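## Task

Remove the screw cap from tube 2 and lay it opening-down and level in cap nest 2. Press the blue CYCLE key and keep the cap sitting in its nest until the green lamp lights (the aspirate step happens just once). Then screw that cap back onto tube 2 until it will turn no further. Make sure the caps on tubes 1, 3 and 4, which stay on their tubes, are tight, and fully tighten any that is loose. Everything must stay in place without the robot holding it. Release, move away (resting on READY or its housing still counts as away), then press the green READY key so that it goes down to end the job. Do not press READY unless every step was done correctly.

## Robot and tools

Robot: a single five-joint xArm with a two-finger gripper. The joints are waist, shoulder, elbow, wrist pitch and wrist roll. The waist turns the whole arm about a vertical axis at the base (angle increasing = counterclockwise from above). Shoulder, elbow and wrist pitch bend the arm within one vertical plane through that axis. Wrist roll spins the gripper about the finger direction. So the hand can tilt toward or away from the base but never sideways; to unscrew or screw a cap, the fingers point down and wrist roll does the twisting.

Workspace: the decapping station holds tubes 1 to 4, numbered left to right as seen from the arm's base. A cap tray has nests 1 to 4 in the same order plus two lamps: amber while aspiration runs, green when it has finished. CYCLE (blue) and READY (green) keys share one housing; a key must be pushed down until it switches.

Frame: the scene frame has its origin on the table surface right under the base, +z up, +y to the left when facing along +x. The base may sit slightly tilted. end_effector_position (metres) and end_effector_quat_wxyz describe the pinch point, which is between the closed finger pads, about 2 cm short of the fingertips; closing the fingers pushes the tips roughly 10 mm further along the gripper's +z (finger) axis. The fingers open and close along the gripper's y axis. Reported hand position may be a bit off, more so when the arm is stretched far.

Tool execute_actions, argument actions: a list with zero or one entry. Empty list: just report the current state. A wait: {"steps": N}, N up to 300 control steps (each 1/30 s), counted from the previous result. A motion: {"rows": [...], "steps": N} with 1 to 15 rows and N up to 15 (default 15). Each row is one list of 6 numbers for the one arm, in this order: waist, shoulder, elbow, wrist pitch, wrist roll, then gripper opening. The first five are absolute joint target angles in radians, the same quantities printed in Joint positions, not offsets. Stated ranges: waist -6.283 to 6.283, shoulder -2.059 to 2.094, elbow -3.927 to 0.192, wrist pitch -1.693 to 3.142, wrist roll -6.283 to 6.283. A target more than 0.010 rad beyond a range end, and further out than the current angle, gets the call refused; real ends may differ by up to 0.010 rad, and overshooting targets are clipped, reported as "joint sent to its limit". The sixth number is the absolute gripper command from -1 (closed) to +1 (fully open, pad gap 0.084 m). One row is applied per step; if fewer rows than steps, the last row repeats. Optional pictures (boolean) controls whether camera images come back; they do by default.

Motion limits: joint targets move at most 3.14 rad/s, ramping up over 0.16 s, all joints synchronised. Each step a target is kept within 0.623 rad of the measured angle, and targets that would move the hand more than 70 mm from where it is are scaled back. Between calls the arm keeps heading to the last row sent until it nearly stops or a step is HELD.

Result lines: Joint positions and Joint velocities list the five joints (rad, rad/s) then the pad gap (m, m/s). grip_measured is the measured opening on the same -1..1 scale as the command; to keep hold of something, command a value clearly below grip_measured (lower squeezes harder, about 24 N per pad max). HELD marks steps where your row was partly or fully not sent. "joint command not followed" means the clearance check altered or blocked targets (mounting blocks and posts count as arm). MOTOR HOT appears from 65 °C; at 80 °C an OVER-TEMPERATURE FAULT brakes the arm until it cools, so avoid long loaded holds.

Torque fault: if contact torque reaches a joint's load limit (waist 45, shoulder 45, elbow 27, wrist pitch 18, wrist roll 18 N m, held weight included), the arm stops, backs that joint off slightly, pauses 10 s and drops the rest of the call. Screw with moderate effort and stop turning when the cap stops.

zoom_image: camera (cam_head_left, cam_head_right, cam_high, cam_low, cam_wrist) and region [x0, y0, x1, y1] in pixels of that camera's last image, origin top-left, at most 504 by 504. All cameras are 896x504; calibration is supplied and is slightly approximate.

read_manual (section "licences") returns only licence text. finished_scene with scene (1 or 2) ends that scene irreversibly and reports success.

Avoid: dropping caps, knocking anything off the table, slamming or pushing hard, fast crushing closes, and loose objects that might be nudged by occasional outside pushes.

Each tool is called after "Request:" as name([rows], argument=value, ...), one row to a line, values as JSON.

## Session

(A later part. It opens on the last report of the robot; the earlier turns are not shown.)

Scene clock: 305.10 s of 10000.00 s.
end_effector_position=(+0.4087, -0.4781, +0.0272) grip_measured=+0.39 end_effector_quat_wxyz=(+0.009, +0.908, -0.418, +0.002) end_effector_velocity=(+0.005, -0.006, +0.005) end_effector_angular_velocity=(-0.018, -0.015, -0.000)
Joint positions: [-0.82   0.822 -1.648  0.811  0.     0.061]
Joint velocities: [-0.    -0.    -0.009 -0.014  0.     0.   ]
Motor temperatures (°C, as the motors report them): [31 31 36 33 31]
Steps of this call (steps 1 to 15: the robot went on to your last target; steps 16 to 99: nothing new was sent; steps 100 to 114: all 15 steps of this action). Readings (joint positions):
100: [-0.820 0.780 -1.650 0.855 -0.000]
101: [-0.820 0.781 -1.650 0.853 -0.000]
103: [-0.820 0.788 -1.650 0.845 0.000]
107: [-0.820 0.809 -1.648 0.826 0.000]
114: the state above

Request:
execute_actions([
  {"rows":[[-0.82,0.823,-1.648,0.81,0,0.2],[-0.82,0.823,-1.648,0.81,0,0.05],[-0.82,0.823,-1.648,0.81,0,-0.1],[-0.82,0.823,-1.648,0.81,0,-0.2],[-0.82,0.823,-1.648,0.81,0,-0.3],[-0.82,0.823,-1.648,0.81,0,-0.4],[-0.82,0.823,-1.648,0.81,0,-0.5],[-0.82,0.823,-1.648,0.81,0,-0.6],[-0.82,0.823,-1.648,0.81,0,-0.6],[-0.82,0.823,-1.648,0.81,0,-0.6],[-0.82,0.7,-1.65,0.9,0,-0.6],[-0.82,0.6,-1.55,0.7,0,-0.6]],"steps":15},
], pictures=false)

Request:
execute_actions([
  {"rows":[[-0.81,0.6,-1.4,0.2,0,-0.6],[-0.81,0.6,-1.2,-0.4,0,-0.6],[-0.81,0.65,-1.0,-0.9,0,-0.6]],"steps":15},
], pictures=false)

Request:
execute_actions([
  {"rows":[[-0.81,0.7,-0.9,-1.1,0,-0.6],[-0.81,0.7,-0.9,-1.1,0,-0.6],[-0.81,0.7,-0.9,-1.1,0,-0.6],[-0.81,0.812,-0.792,-1.235,0,-0.6]],"steps":15},
], pictures=false)

Request:
execute_actions([
  {"rows":[[-0.81,0.97,-0.89,-1.295,0,-0.6]],"steps":15},
], pictures=false)

Request:
execute_actions([
  {"rows":[[-0.81,1.038,-0.932,-1.32,0,-0.6]],"steps":15},
])

Request:
zoom_image(camera="cam_head_right", region=[540,240,660,330])

Scene clock: 314.33 s of 10000.00 s.
end_effector_position=(+0.4124, -0.4818, +0.0545) grip_measured=-0.25 end_effector_quat_wxyz=(+0.016, +0.908, -0.418, +0.017) end_effector_velocity=(+0.138, -0.148, +0.453) end_effector_angular_velocity=(-0.752, -0.643, +0.017)
Joint positions: [-0.82   0.765 -1.627  0.814 -0.     0.033]
Joint velocities: [ 0.002 -0.815  0.254 -0.428  0.001  0.   ]
Motor temperatures (°C, as the motors report them): [31 32 36 33 31]
Steps of this call (steps 1 to 15: the robot went on to your last target; steps 16 to 262: nothing new was sent; steps 263 to 277: all 15 steps of this action). Readings (joint positions):
263: [-0.820 0.823 -1.648 0.810 0.000]
264: [-0.820 0.823 -1.648 0.810 -0.000]
266: [-0.820 0.823 -1.648 0.810 0.000]
270: [-0.820 0.823 -1.648 0.810 0.000]
277: the state above

Scene clock: 314.83 s of 10000.00 s.
end_effector_position=(+0.4058, -0.4668, +0.0287) grip_measured=-0.25 end_effector_quat_wxyz=(+0.104, +0.885, -0.401, +0.210) end_effector_velocity=(+0.026, -0.010, +0.077) end_effector_angular_velocity=(-1.211, -1.052, +0.044)
Joint positions: [-0.812  0.655 -1.109 -0.023  0.     0.033]
Joint velocities: [ 0.018 -0.018  1.022 -2.609 -0.001 -0.   ]
Motor temperatures (°C, as the motors report them): [31 32 36 33 31]
Steps of this call (steps 1 to 15: all 15 steps of this action). Readings (joint positions):
1: [-0.820 0.738 -1.619 0.796 -0.000]
2: [-0.820 0.713 -1.608 0.773 0.000]
4: [-0.819 0.678 -1.571 0.691 0.000]
8: [-0.816 0.666 -1.400 0.488 -0.000]
15: the state above

Scene clock: 315.33 s of 10000.00 s.
end_effector_position=(+0.3819, -0.4365, +0.0853) grip_measured=-0.25 end_effector_quat_wxyz=(+0.233, +0.762, -0.342, +0.497) end_effector_velocity=(-0.019, +0.025, +0.134) end_effector_angular_velocity=(-0.483, -0.423, +0.010)
Joint positions: [-0.81   0.805 -0.802 -1.17  -0.     0.033]
Joint velocities: [ 0.     0.08   0.106 -0.828  0.002 -0.   ]
Motor temperatures (°C, as the motors report them): [31 32 36 33 31]
Steps of this call (steps 1 to 15: all 15 steps of this action). Readings (joint positions):
1: [-0.811 0.655 -1.078 -0.110 -0.000]
2: [-0.811 0.655 -1.053 -0.198 -0.000]
4: [-0.810 0.656 -1.011 -0.375 -0.000]
8: [-0.810 0.708 -0.908 -0.704 0.000]
15: the state above

Scene clock: 315.83 s of 10000.00 s.
end_effector_position=(+0.3799, -0.4349, +0.0520) grip_measured=-0.25 end_effector_quat_wxyz=(+0.241, +0.750, -0.336, +0.516) end_effector_velocity=(-0.001, +0.000, -0.004) end_effector_angular_velocity=(-0.001, -0.000, -0.000)
Joint positions: [-0.81   0.968 -0.889 -1.294  0.     0.033]
Joint velocities: [-0.001  0.016 -0.008 -0.009 -0.001 -0.   ]
Motor temperatures (°C, as the motors report them): [31 32 36 33 31]
Steps of this call (steps 1 to 15: all 15 steps of this action). Readings (joint positions):
1: [-0.810 0.807 -0.799 -1.192 0.000]
2: [-0.810 0.811 -0.799 -1.209 0.000]
4: [-0.810 0.847 -0.823 -1.240 0.000]
8: [-0.810 0.947 -0.873 -1.281 -0.000]
15: the state above

Scene clock: 316.33 s of 10000.00 s.
end_effector_position=(+0.3783, -0.4336, +0.0317) grip_measured=-0.25 end_effector_quat_wxyz=(+0.241, +0.750, -0.336, +0.515) end_effector_velocity=(-0.000, +0.000, -0.001) end_effector_angular_velocity=(-0.002, -0.001, +0.000)
Joint positions: [-0.81   1.037 -0.932 -1.32   0.     0.033]
Joint velocities: [-0.     0.005 -0.003 -0.004 -0.001 -0.   ]
Motor temperatures (°C, as the motors report them): [31 31 36 33 31]
Steps of this call (steps 1 to 15: all 15 steps of this action). Readings (joint positions):
1: [-0.810 0.968 -0.890 -1.295 0.000]
2: [-0.810 0.971 -0.892 -1.296 0.000]
4: [-0.810 0.994 -0.908 -1.305 0.000]
8: [-0.810 1.031 -0.926 -1.316 -0.000]
15: the state above
camera_calibration (this result's frames):
cam_wrist: T_world_to_cam=[[-0.75158, -0.659563, -0.0101797, 0.0304561], [-0.220096, 0.26529, -0.938711, 0.29748], [0.62184, -0.703276, -0.344554, -0.399738], [0, 0, 0, 1]] pos_world=[0.336938, -0.339957, 0.141827]

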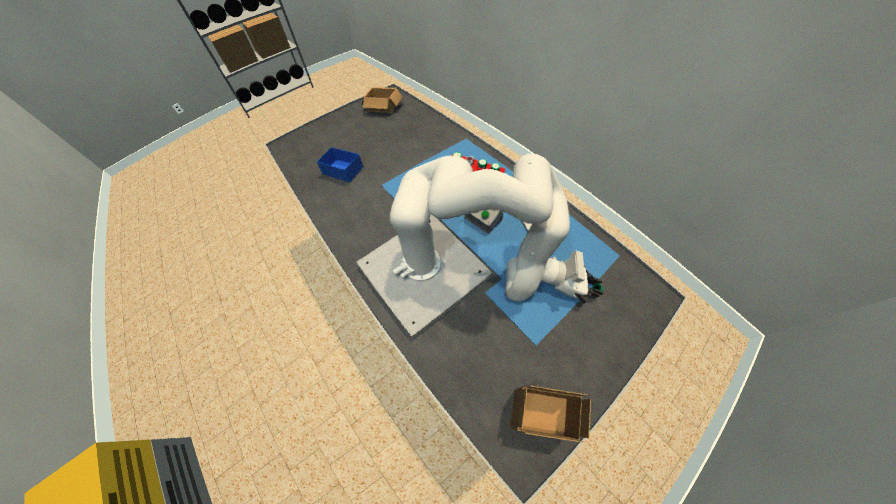

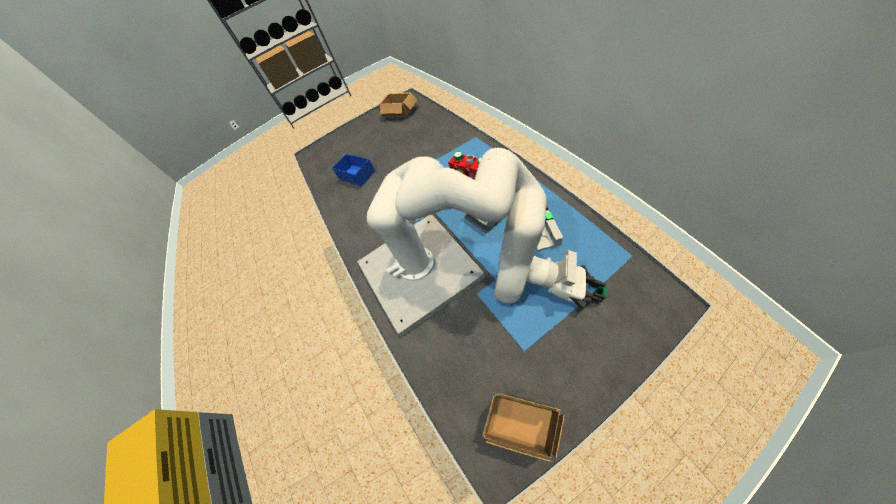

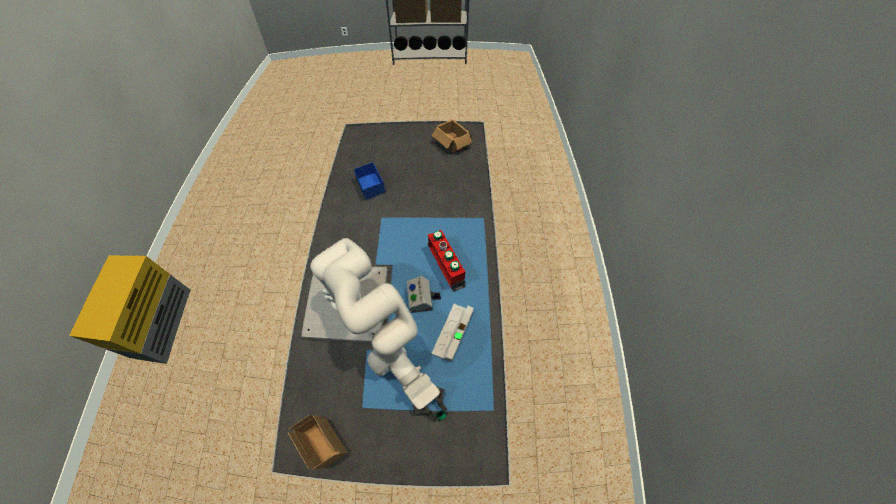

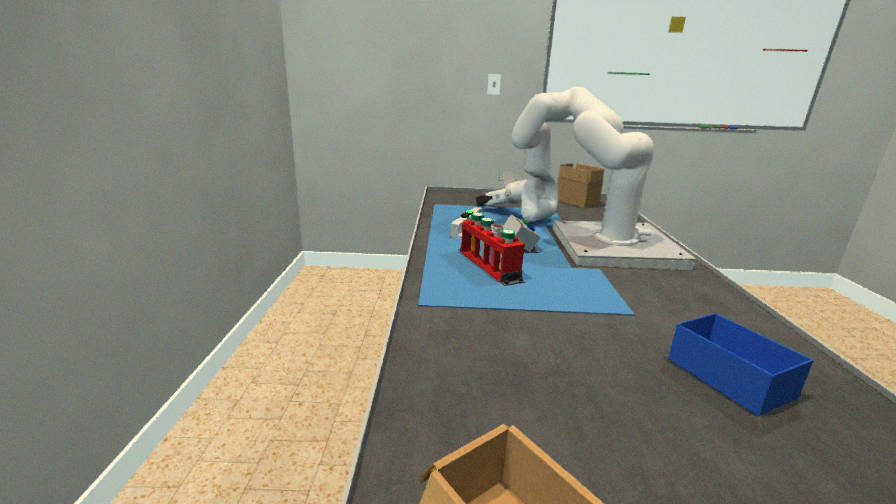

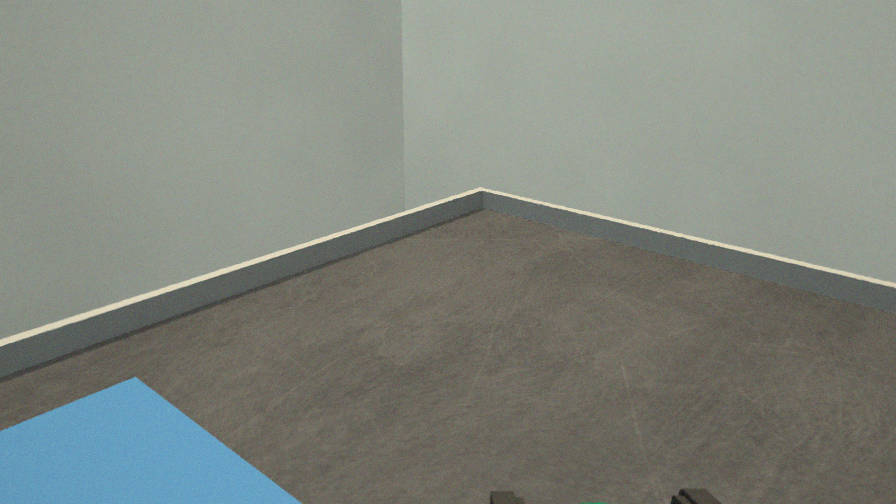

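Region (540, 240, 660, 330) of cam_head_right's 896x504 image, scaled by 4.200, with more detail than that image has; it fills the top 378 rows of this view, and the rest is white.

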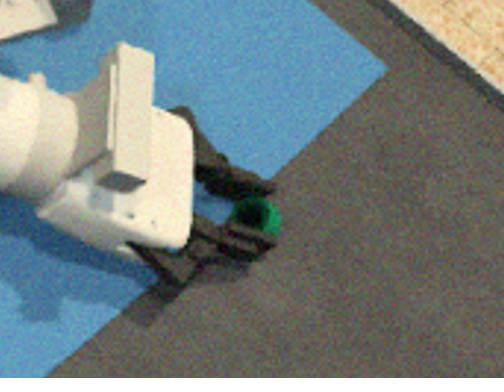

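Request:
execute_actions([
  {"rows":[[-0.81,1.038,-0.932,-1.36,0,-0.6],[-0.81,1.05,-0.935,-1.39,0,-0.6],[-0.81,1.06,-0.94,-1.4,0,-0.6],[-0.81,1.06,-0.94,-1.4,0,-0.6],[-0.81,1.06,-0.94,-1.4,0,-0.6],[-0.81,1.06,-0.94,-1.4,0,-0.6],[-0.81,1.06,-0.94,-1.4,0,-0.4],[-0.81,1.06,-0.94,-1.4,0,-0.3],[-0.81,1.06,-0.94,-1.4,0,-0.22],[-0.81,1.06,-0.94,-1.4,0,-0.1],[-0.81,1.06,-0.94,-1.4,0,0.1],[-0.81,1.06,-0.94,-1.4,0,0.4]],"steps":15},
])

Request:
zoom_image(camera="cam_head_right", region=[540,240,660,330])

Scene clock: 322.63 s of 10000.00 s.
end_effector_position=(+0.3769, -0.4317, +0.0420) grip_measured=+0.33 end_effector_quat_wxyz=(+0.252, +0.733, -0.328, +0.539) end_effector_velocity=(+0.000, +0.000, +0.002) end_effector_angular_velocity=(-0.007, -0.005, +0.001)
Joint positions: [-0.81   1.06  -0.94  -1.399  0.     0.058]
Joint velocities: [ 0.001  0.002 -0.001 -0.01  -0.001  0.051]
Motor temperatures (°C, as the motors report them): [31 31 35 33 31]
Steps of this call (steps 1 to 15: the robot went on to your last target; steps 16 to 174: nothing new was sent; steps 175 to 189: all 15 steps of this action). Readings (joint positions):
175: [-0.810 1.038 -0.932 -1.320 -0.000]
176: [-0.810 1.038 -0.932 -1.323 -0.000]
178: [-0.810 1.041 -0.933 -1.345 0.000]
182: [-0.810 1.056 -0.938 -1.386 -0.000]
189: the state above
camera_calibration (this result's frames):
cam_wrist: T_world_to_cam=[[-0.750498, -0.660798, -0.00994526, 0.0297731], [-0.179829, 0.218674, -0.959085, 0.271935], [0.635936, -0.718003, -0.282945, -0.408273], [0, 0, 0, 1]] pos_world=[0.330882, -0.332932, 0.145586]

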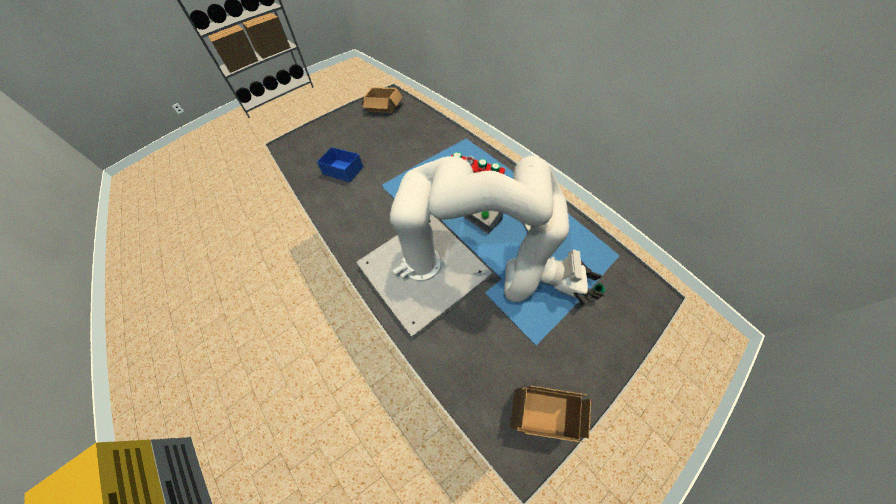

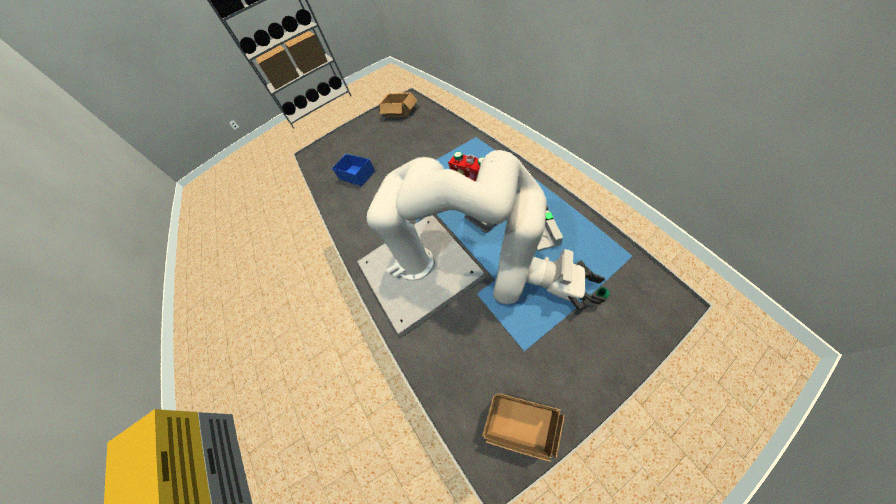

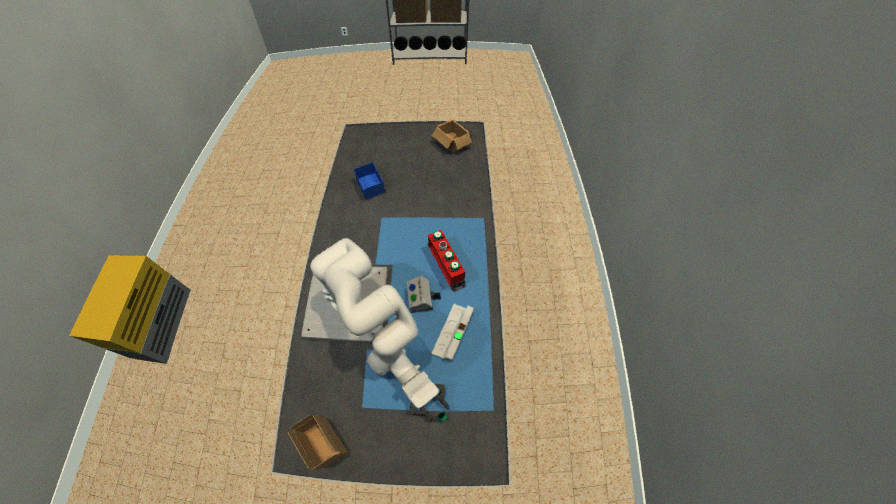

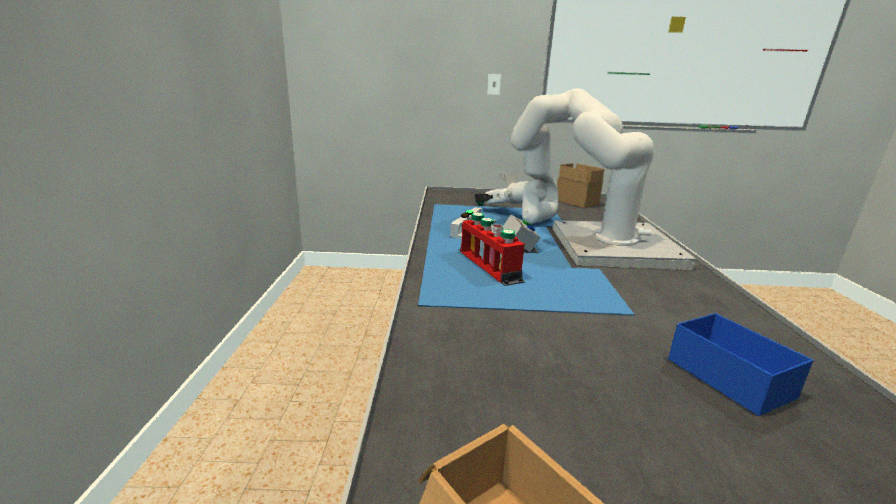

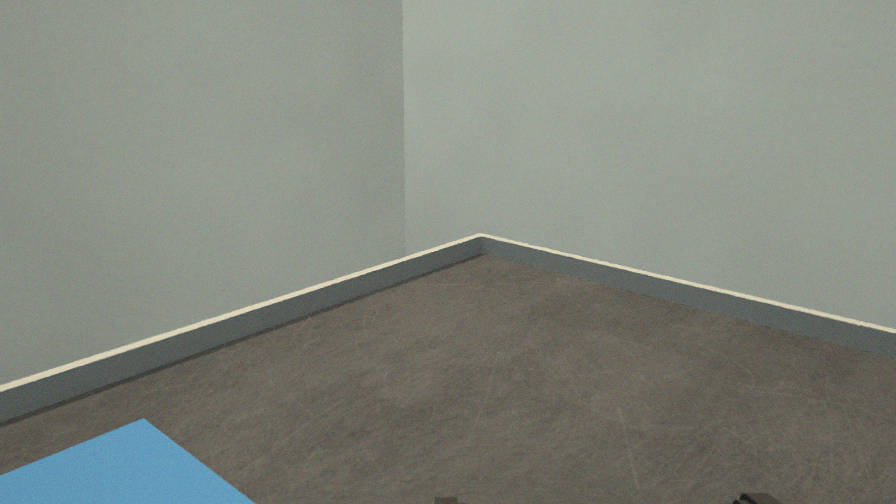

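Region (540, 240, 660, 330) of cam_head_right's 896x504 image, scaled by 4.200, with more detail than that image has; it fills the top 378 rows of this view, and the rest is white.

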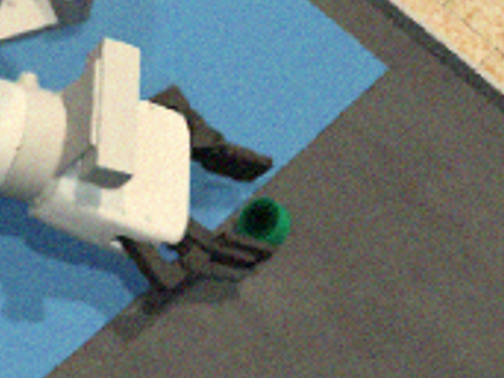

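Request:
execute_actions(actions=[])

Request:
zoom_image(camera="cam_head_right", region=[520,220,680,340])

Request:
zoom_image(camera="cam_high", region=[390,370,500,460])

Scene clock: 341.73 s of 10000.00 s.
end_effector_position=(+0.3769, -0.4317, +0.0421) grip_measured=+0.39 end_effector_quat_wxyz=(+0.252, +0.733, -0.328, +0.540) end_effector_velocity=(-0.000, +0.001, -0.001) end_effector_angular_velocity=(+0.002, +0.001, +0.001)
Joint positions: [-0.81   1.06  -0.94  -1.4    0.     0.061]
Joint velocities: [ 0.001  0.001  0.001  0.     0.    -0.   ]
Motor temperatures (°C, as the motors report them): [31 31 35 33 31]
Steps of this call (steps 1 to 15: the robot went on to your last target; steps 16 to 573: nothing new was sent). Readings (joint positions):
1: [-0.810 1.060 -0.940 -1.399 0.000]
2: [-0.810 1.060 -0.940 -1.400 0.000]
4: [-0.810 1.060 -0.940 -1.400 0.000]
8: [-0.810 1.060 -0.940 -1.400 -0.000]
573: the state above
The arm was judged still, so your last target was given up. Only a new action makes it travel on or press farther. Fingers that are still opening or closing keep moving.
camera_calibration (this result's frames):
cam_wrist: T_world_to_cam=[[-0.75049, -0.660807, -0.00994288, 0.0297663], [-0.179494, 0.218287, -0.959235, 0.271655], [0.63604, -0.718112, -0.282433, -0.408305], [0, 0, 0, 1]] pos_world=[0.330798, -0.332838, 0.145558]

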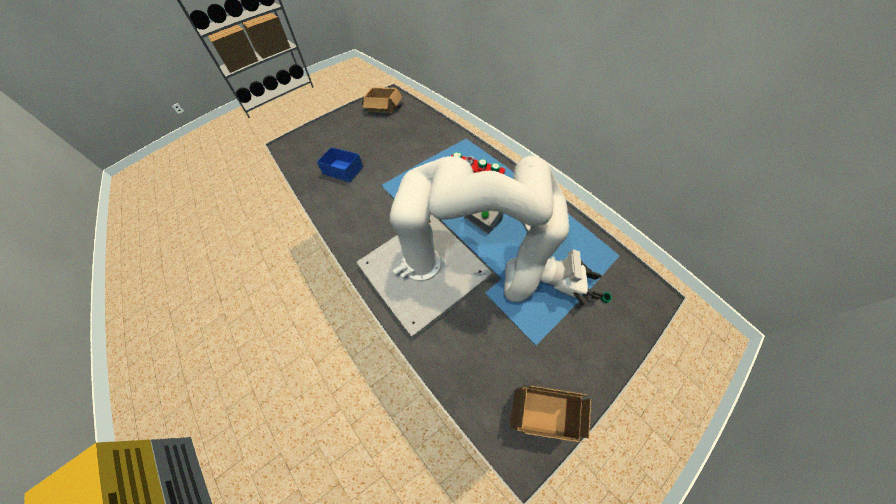

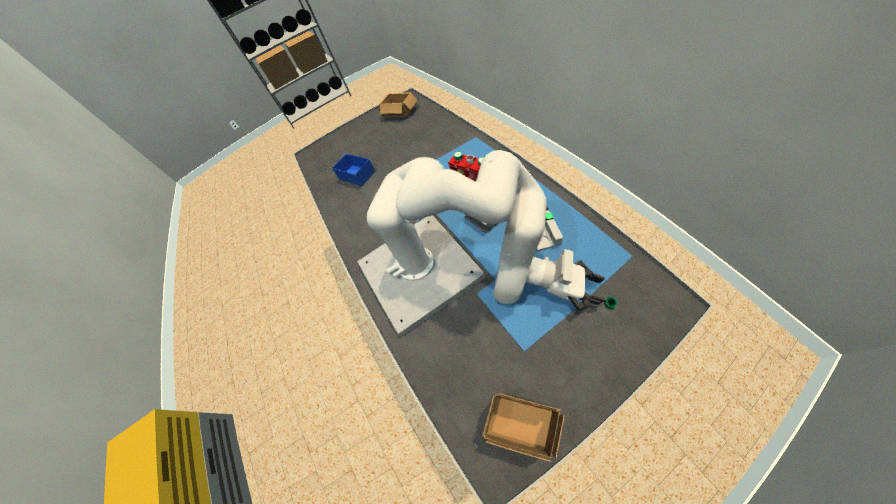

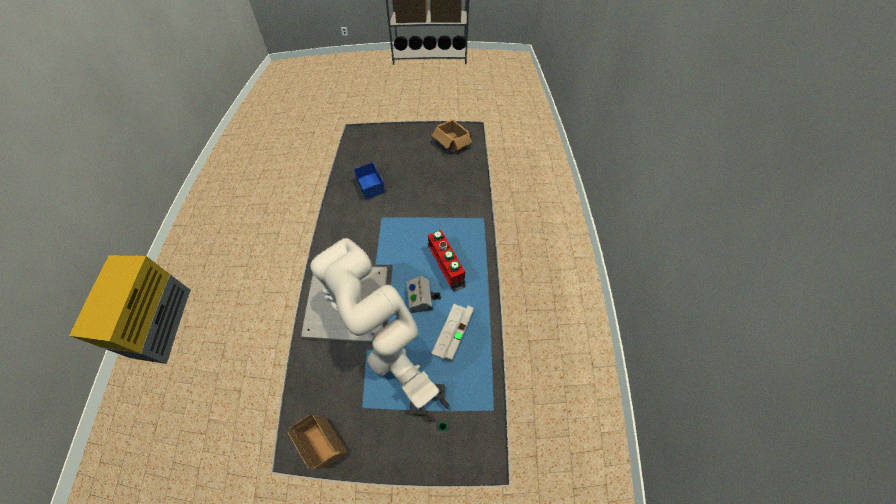

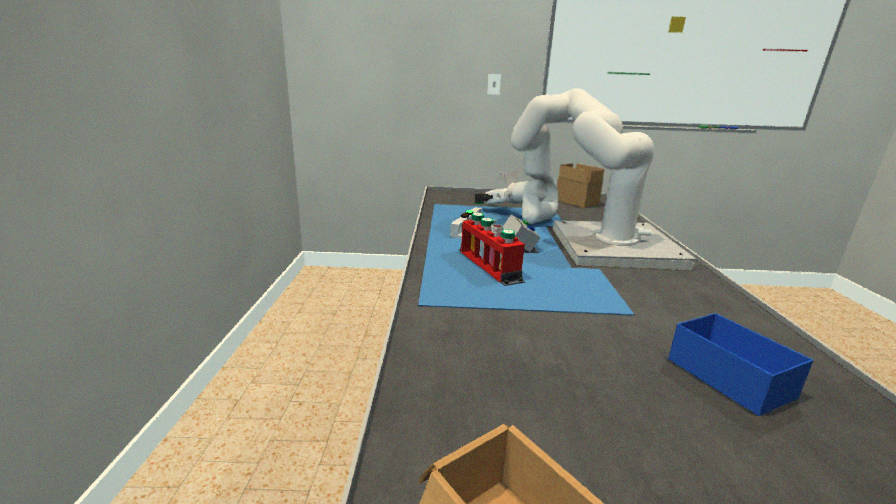

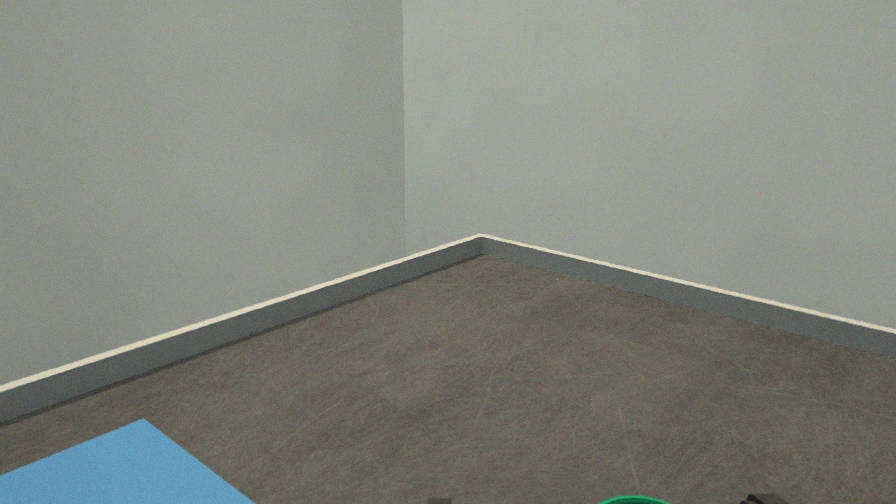

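Region (520, 220, 680, 340) of cam_head_right's 896x504 image, scaled by 3.150, with more detail than that image has; it fills the top 378 rows of this view, and the rest is white.

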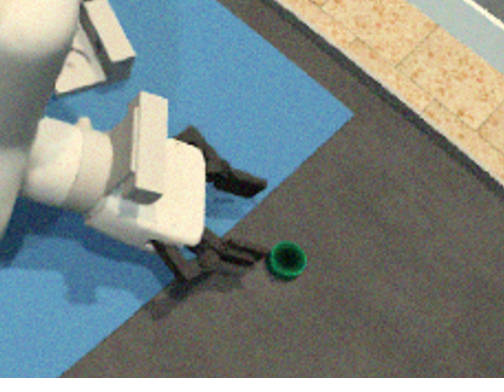

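Region (390, 370, 500, 460) of cam_high's 896x504 image, scaled by 4.582, with more detail than that image has; it fills the top 412 rows of this view, and the rest is white.

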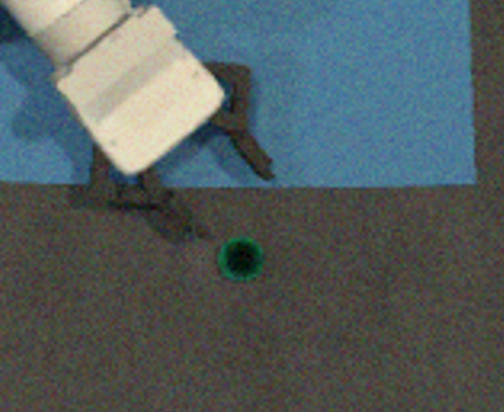

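Request:
execute_actions([
  {"rows":[[-0.853,1.05,-0.95,-1.33,0,1]],"steps":15},
], pictures=false)

Request:
execute_actions([
  {"rows":[[-0.853,1.06,-1.03,-1.27,0,1]],"steps":15},
])

Request:
zoom_image(camera="cam_high", region=[390,370,500,460])

Scene clock: 357.53 s of 10000.00 s.
end_effector_position=(+0.3616, -0.4518, +0.0328) grip_measured=+1.00 end_effector_quat_wxyz=(+0.255, +0.739, -0.350, +0.516) end_effector_velocity=(-0.001, -0.001, -0.002) end_effector_angular_velocity=(+0.005, +0.005, -0.003)
Joint positions: [-0.852  1.05  -0.95  -1.331 -0.     0.084]
Joint velocities: [-0.003 -0.    -0.     0.007 -0.     0.   ]
Motor temperatures (°C, as the motors report them): [31 31 34 33 31]
Steps of this call (steps 1 to 459: nothing new was sent; steps 460 to 474: all 15 steps of this action). Readings (joint positions):
460: [-0.810 1.060 -0.940 -1.400 0.000]
461: [-0.811 1.060 -0.940 -1.397 -0.000]
463: [-0.826 1.056 -0.944 -1.372 -0.000]
467: [-0.849 1.051 -0.949 -1.339 0.000]
474: the state above

Scene clock: 358.03 s of 10000.00 s.
end_effector_position=(+0.3771, -0.4715, +0.0363) grip_measured=+1.00 end_effector_quat_wxyz=(+0.257, +0.736, -0.349, +0.519) end_effector_velocity=(+0.001, -0.002, +0.000) end_effector_angular_velocity=(-0.000, -0.001, -0.000)
Joint positions: [-0.853  1.06  -1.029 -1.271 -0.     0.084]
Joint velocities: [-0.     0.001 -0.007  0.006  0.     0.   ]
Motor temperatures (°C, as the motors report them): [31 31 34 33 31]
Steps of this call (steps 1 to 15: all 15 steps of this action). Readings (joint positions):
1: [-0.853 1.050 -0.950 -1.330 -0.000]
2: [-0.853 1.051 -0.952 -1.328 -0.000]
4: [-0.853 1.055 -0.979 -1.307 -0.000]
8: [-0.853 1.058 -1.021 -1.278 0.000]
15: the state above
camera_calibration (this result's frames):
cam_wrist: T_world_to_cam=[[-0.778824, -0.627164, -0.00993334, 0.030092], [-0.193639, 0.255468, -0.947228, 0.29725], [0.596604, -0.7358, -0.320408, -0.430757], [0, 0, 0, 1]] pos_world=[0.337987, -0.374016, 0.143844]

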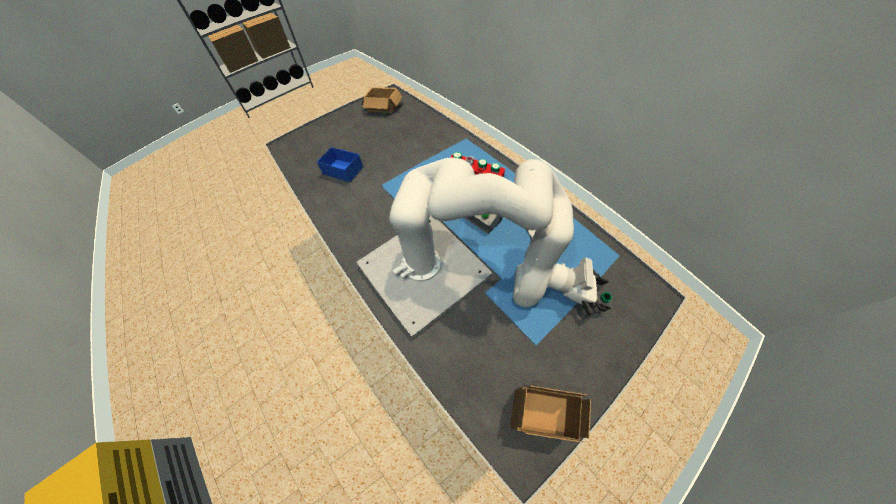

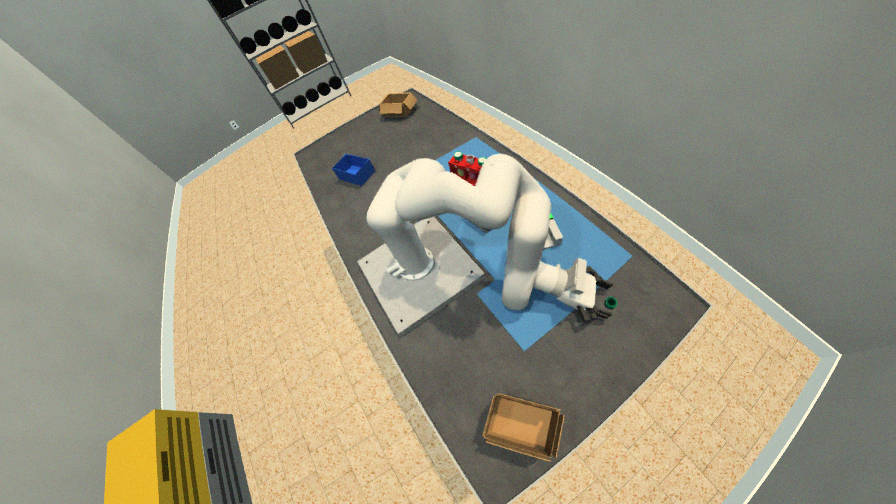

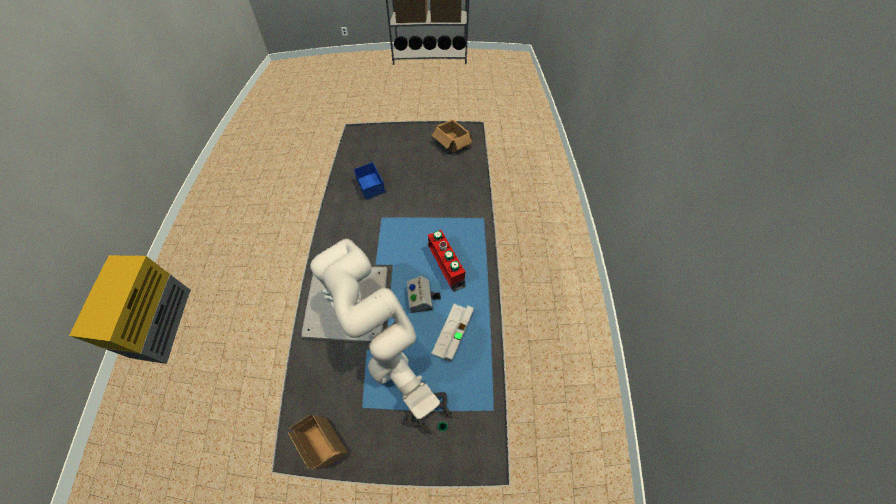

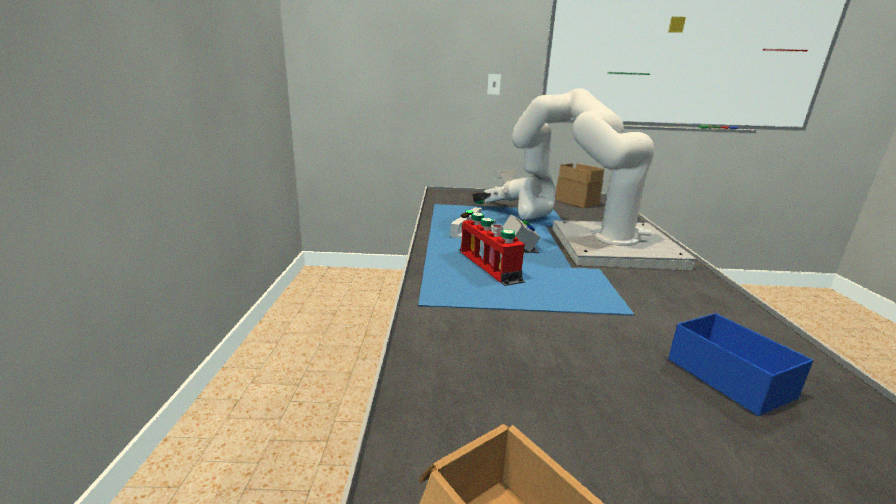

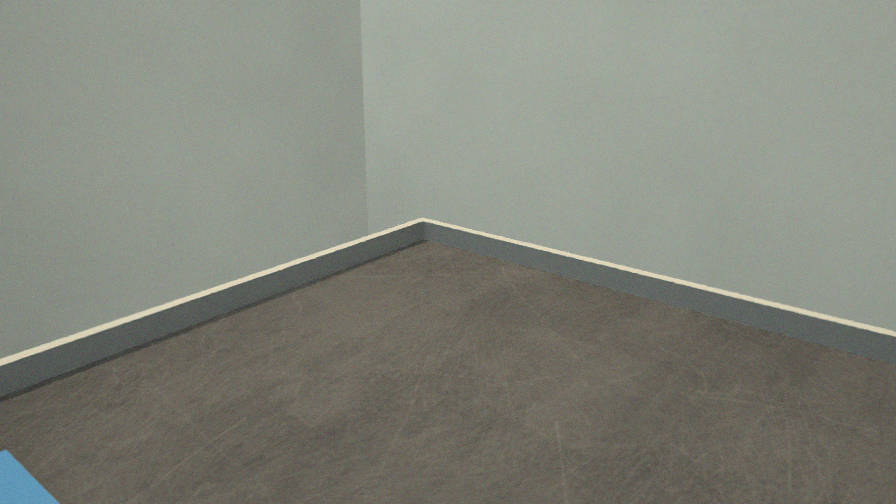

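Region (390, 370, 500, 460) of cam_high's 896x504 image, scaled by 4.582, with more detail than that image has; it fills the top 412 rows of this view, and the rest is white.

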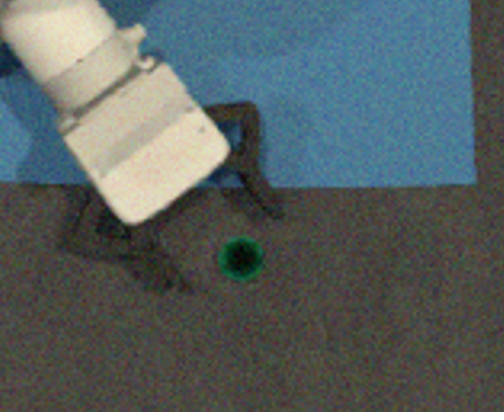

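Request:
execute_actions([
  {"rows":[[-0.853,1.081,-1.126,-1.19,0,1]],"steps":15},
], pictures=false)

Request:
execute_actions([
  {"rows":[[-0.853,1.081,-1.126,-1.19,0,0.2],[-0.853,1.081,-1.126,-1.19,0,0],[-0.853,1.081,-1.126,-1.19,0,-0.15],[-0.853,1.081,-1.126,-1.19,0,-0.3],[-0.853,1.081,-1.126,-1.19,0,-0.5],[-0.853,1.081,-1.126,-1.19,0,-0.7]],"steps":15},
])

Request:
zoom_image(camera="cam_head_right", region=[520,220,680,340])

Scene clock: 362.50 s of 10000.00 s.
end_effector_position=(+0.3942, -0.4929, +0.0351) grip_measured=+1.00 end_effector_quat_wxyz=(+0.256, +0.738, -0.350, +0.518) end_effector_velocity=(+0.001, -0.003, -0.000) end_effector_angular_velocity=(-0.000, +0.001, -0.001)
Joint positions: [-0.853  1.081 -1.125 -1.191 -0.     0.084]
Joint velocities: [-0.002  0.003 -0.011  0.008 -0.001  0.   ]
Motor temperatures (°C, as the motors report them): [31 31 34 33 31]
Steps of this call (steps 1 to 15: the robot went on to your last target; steps 16 to 119: nothing new was sent; steps 120 to 134: all 15 steps of this action). Readings (joint positions):
120: [-0.853 1.060 -1.030 -1.270 0.000]
121: [-0.853 1.061 -1.033 -1.267 0.000]
123: [-0.853 1.068 -1.062 -1.242 -0.000]
127: [-0.853 1.077 -1.115 -1.201 0.000]
134: the state above

Scene clock: 363.00 s of 10000.00 s.
end_effector_position=(+0.3944, -0.4932, +0.0353) grip_measured=-0.72 end_effector_quat_wxyz=(+0.256, +0.738, -0.350, +0.518) end_effector_velocity=(-0.000, -0.000, -0.000) end_effector_angular_velocity=(+0.000, +0.000, -0.001)
Joint positions: [-0.853  1.081 -1.126 -1.19  -0.     0.012]
Joint velocities: [-0.001  0.001 -0.    -0.     0.    -0.001]
Motor temperatures (°C, as the motors report them): [31 31 34 33 31]
Steps of this call (steps 1 to 15: all 15 steps of this action). Readings (joint positions):
1: [-0.853 1.081 -1.125 -1.191 -0.000]
2: [-0.853 1.081 -1.125 -1.190 -0.000]
4: [-0.853 1.081 -1.126 -1.190 -0.000]
8: [-0.853 1.081 -1.126 -1.190 0.000]
15: the state above
camera_calibration (this result's frames):
cam_wrist: T_world_to_cam=[[-0.778909, -0.627058, -0.00994887, 0.0300447], [-0.196295, 0.258836, -0.945765, 0.307875], [0.595625, -0.734712, -0.324698, -0.456336], [0, 0, 0, 1]] pos_world=[0.355641, -0.396125, 0.143305]

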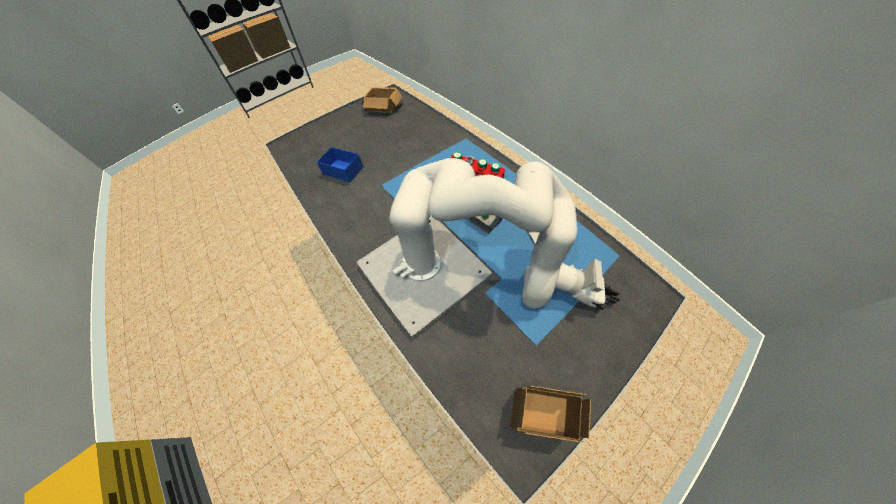

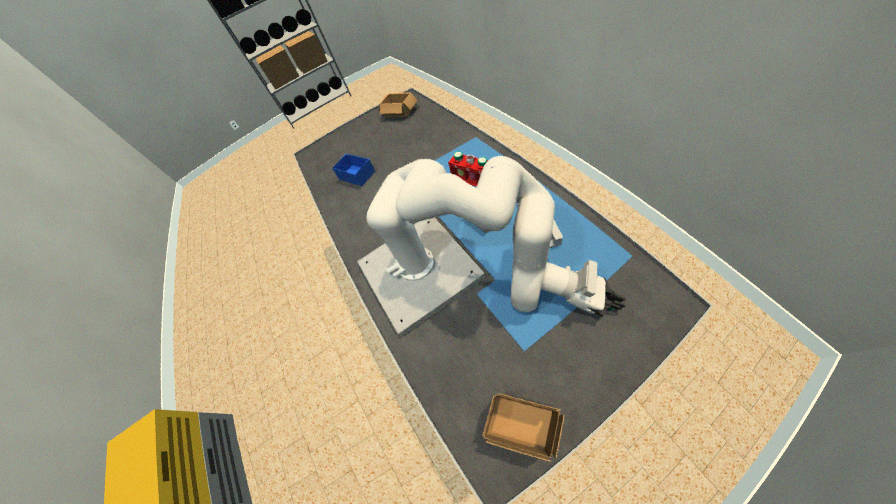

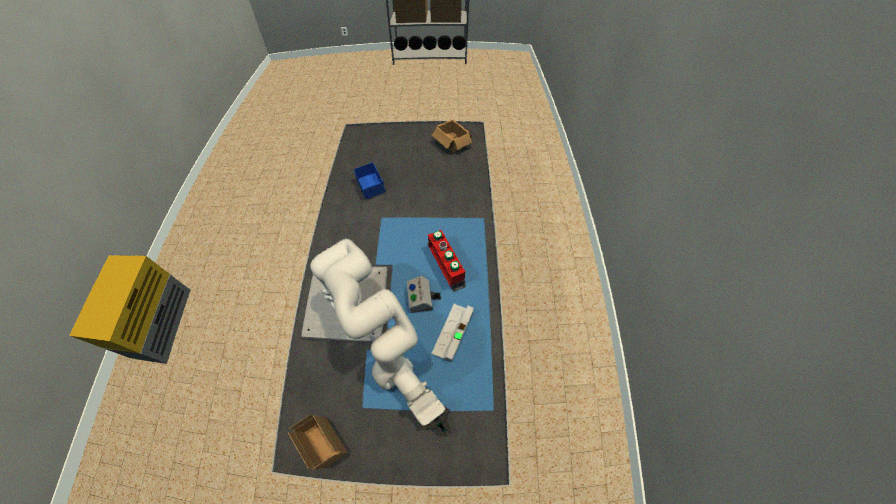

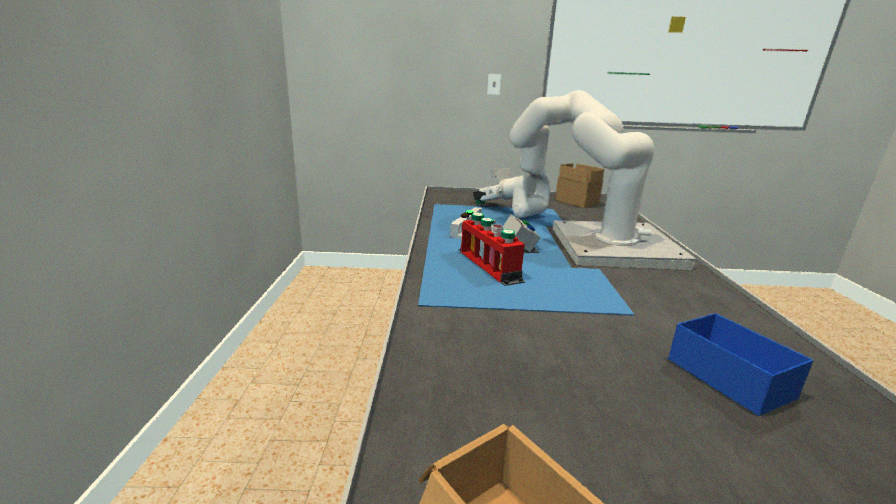

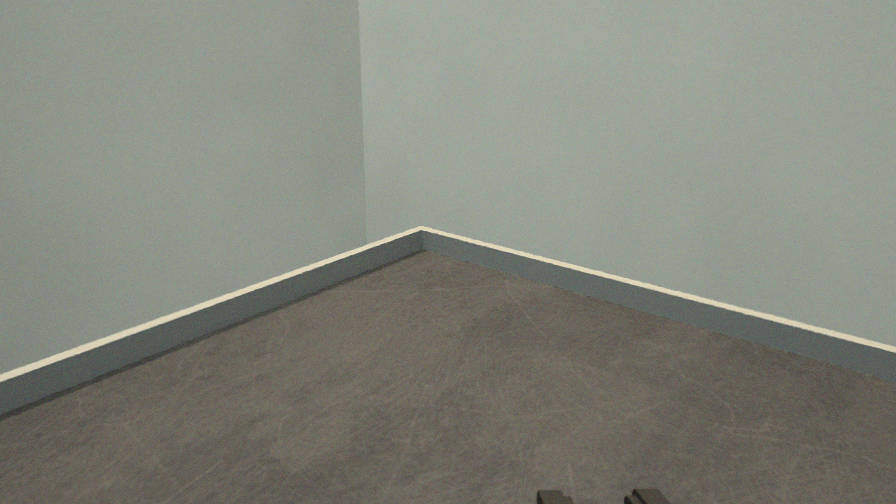

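Region (520, 220, 680, 340) of cam_head_right's 896x504 image, scaled by 3.150, with more detail than that image has; it fills the top 378 rows of this view, and the rest is white.

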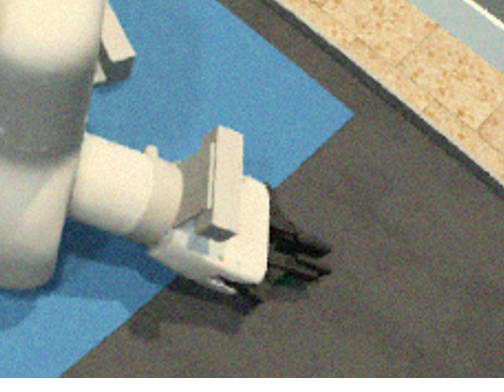

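Request:
execute_actions([
  {"rows":[[-0.853,1.081,-1.126,-1.19,0,1]],"steps":12},
], pictures=false)

Request:
execute_actions([
  {"rows":[[-0.853,1.102,-1.128,-1.19,0,1]],"steps":12},
], pictures=false)

Request:
execute_actions([
  {"rows":[[-0.853,1.102,-1.128,-1.19,0,0.2],[-0.853,1.102,-1.128,-1.19,0,0],[-0.853,1.102,-1.128,-1.19,0,-0.15],[-0.853,1.102,-1.128,-1.19,0,-0.3],[-0.853,1.102,-1.128,-1.19,0,-0.5],[-0.853,1.102,-1.128,-1.19,0,-0.7]],"steps":15},
], pictures=false)

Scene clock: 367.17 s of 10000.00 s.
end_effector_position=(+0.3944, -0.4932, +0.0353) grip_measured=+0.99 end_effector_quat_wxyz=(+0.256, +0.738, -0.350, +0.518) end_effector_velocity=(-0.001, -0.000, +0.000) end_effector_angular_velocity=(+0.001, -0.000, -0.002)
Joint positions: [-0.853  1.081 -1.126 -1.19  -0.     0.084]
Joint velocities: [-0.002 -0.001  0.001  0.     0.001  0.033]
Motor temperatures (°C, as the motors report them): [31 31 34 33 31]
Steps of this call (steps 1 to 15: the robot went on to your last target; steps 16 to 113: nothing new was sent; steps 114 to 125: all 12 steps of this action). Readings (joint positions):
114: [-0.853 1.081 -1.126 -1.190 -0.000]
115: [-0.853 1.081 -1.126 -1.190 -0.000]
117: [-0.853 1.081 -1.126 -1.190 -0.000]
121: [-0.853 1.081 -1.126 -1.190 -0.000]
125: the state above

Scene clock: 367.57 s of 10000.00 s.
end_effector_position=(+0.3919, -0.4903, +0.0253) grip_measured=+1.00 end_effector_quat_wxyz=(+0.253, +0.742, -0.352, +0.512) end_effector_velocity=(-0.001, -0.000, -0.002) end_effector_angular_velocity=(+0.001, +0.002, -0.001)
Joint positions: [-0.853  1.098 -1.128 -1.19   0.     0.084]
Joint velocities: [-0.001  0.004 -0.002  0.001 -0.     0.   ]
Motor temperatures (°C, as the motors report them): [31 31 34 33 31]
Steps of this call (steps 1 to 12: all 12 steps of this action). Readings (joint positions):
1: [-0.853 1.081 -1.126 -1.190 -0.000]
2: [-0.853 1.082 -1.127 -1.190 0.000]
4: [-0.853 1.090 -1.128 -1.190 0.000]
8: [-0.853 1.097 -1.128 -1.190 -0.000]
12: the state above

Scene clock: 368.07 s of 10000.00 s.
end_effector_position=(+0.3917, -0.4902, +0.0248) grip_measured=-0.26 end_effector_quat_wxyz=(+0.253, +0.742, -0.352, +0.512) end_effector_velocity=(-0.000, +0.001, -0.001) end_effector_angular_velocity=(+0.002, +0.001, +0.001)
Joint positions: [-0.853  1.099 -1.128 -1.19  -0.     0.033]
Joint velocities: [ 0.001  0.001  0.001 -0.     0.001 -0.   ]
Motor temperatures (°C, as the motors report them): [31 31 34 33 31]
Steps of this call (steps 1 to 15: all 15 steps of this action). Readings (joint positions):
1: [-0.853 1.098 -1.128 -1.190 0.000]
2: [-0.853 1.098 -1.128 -1.190 0.000]
4: [-0.853 1.098 -1.128 -1.190 0.000]
8: [-0.853 1.099 -1.128 -1.190 0.000]
15: the state above


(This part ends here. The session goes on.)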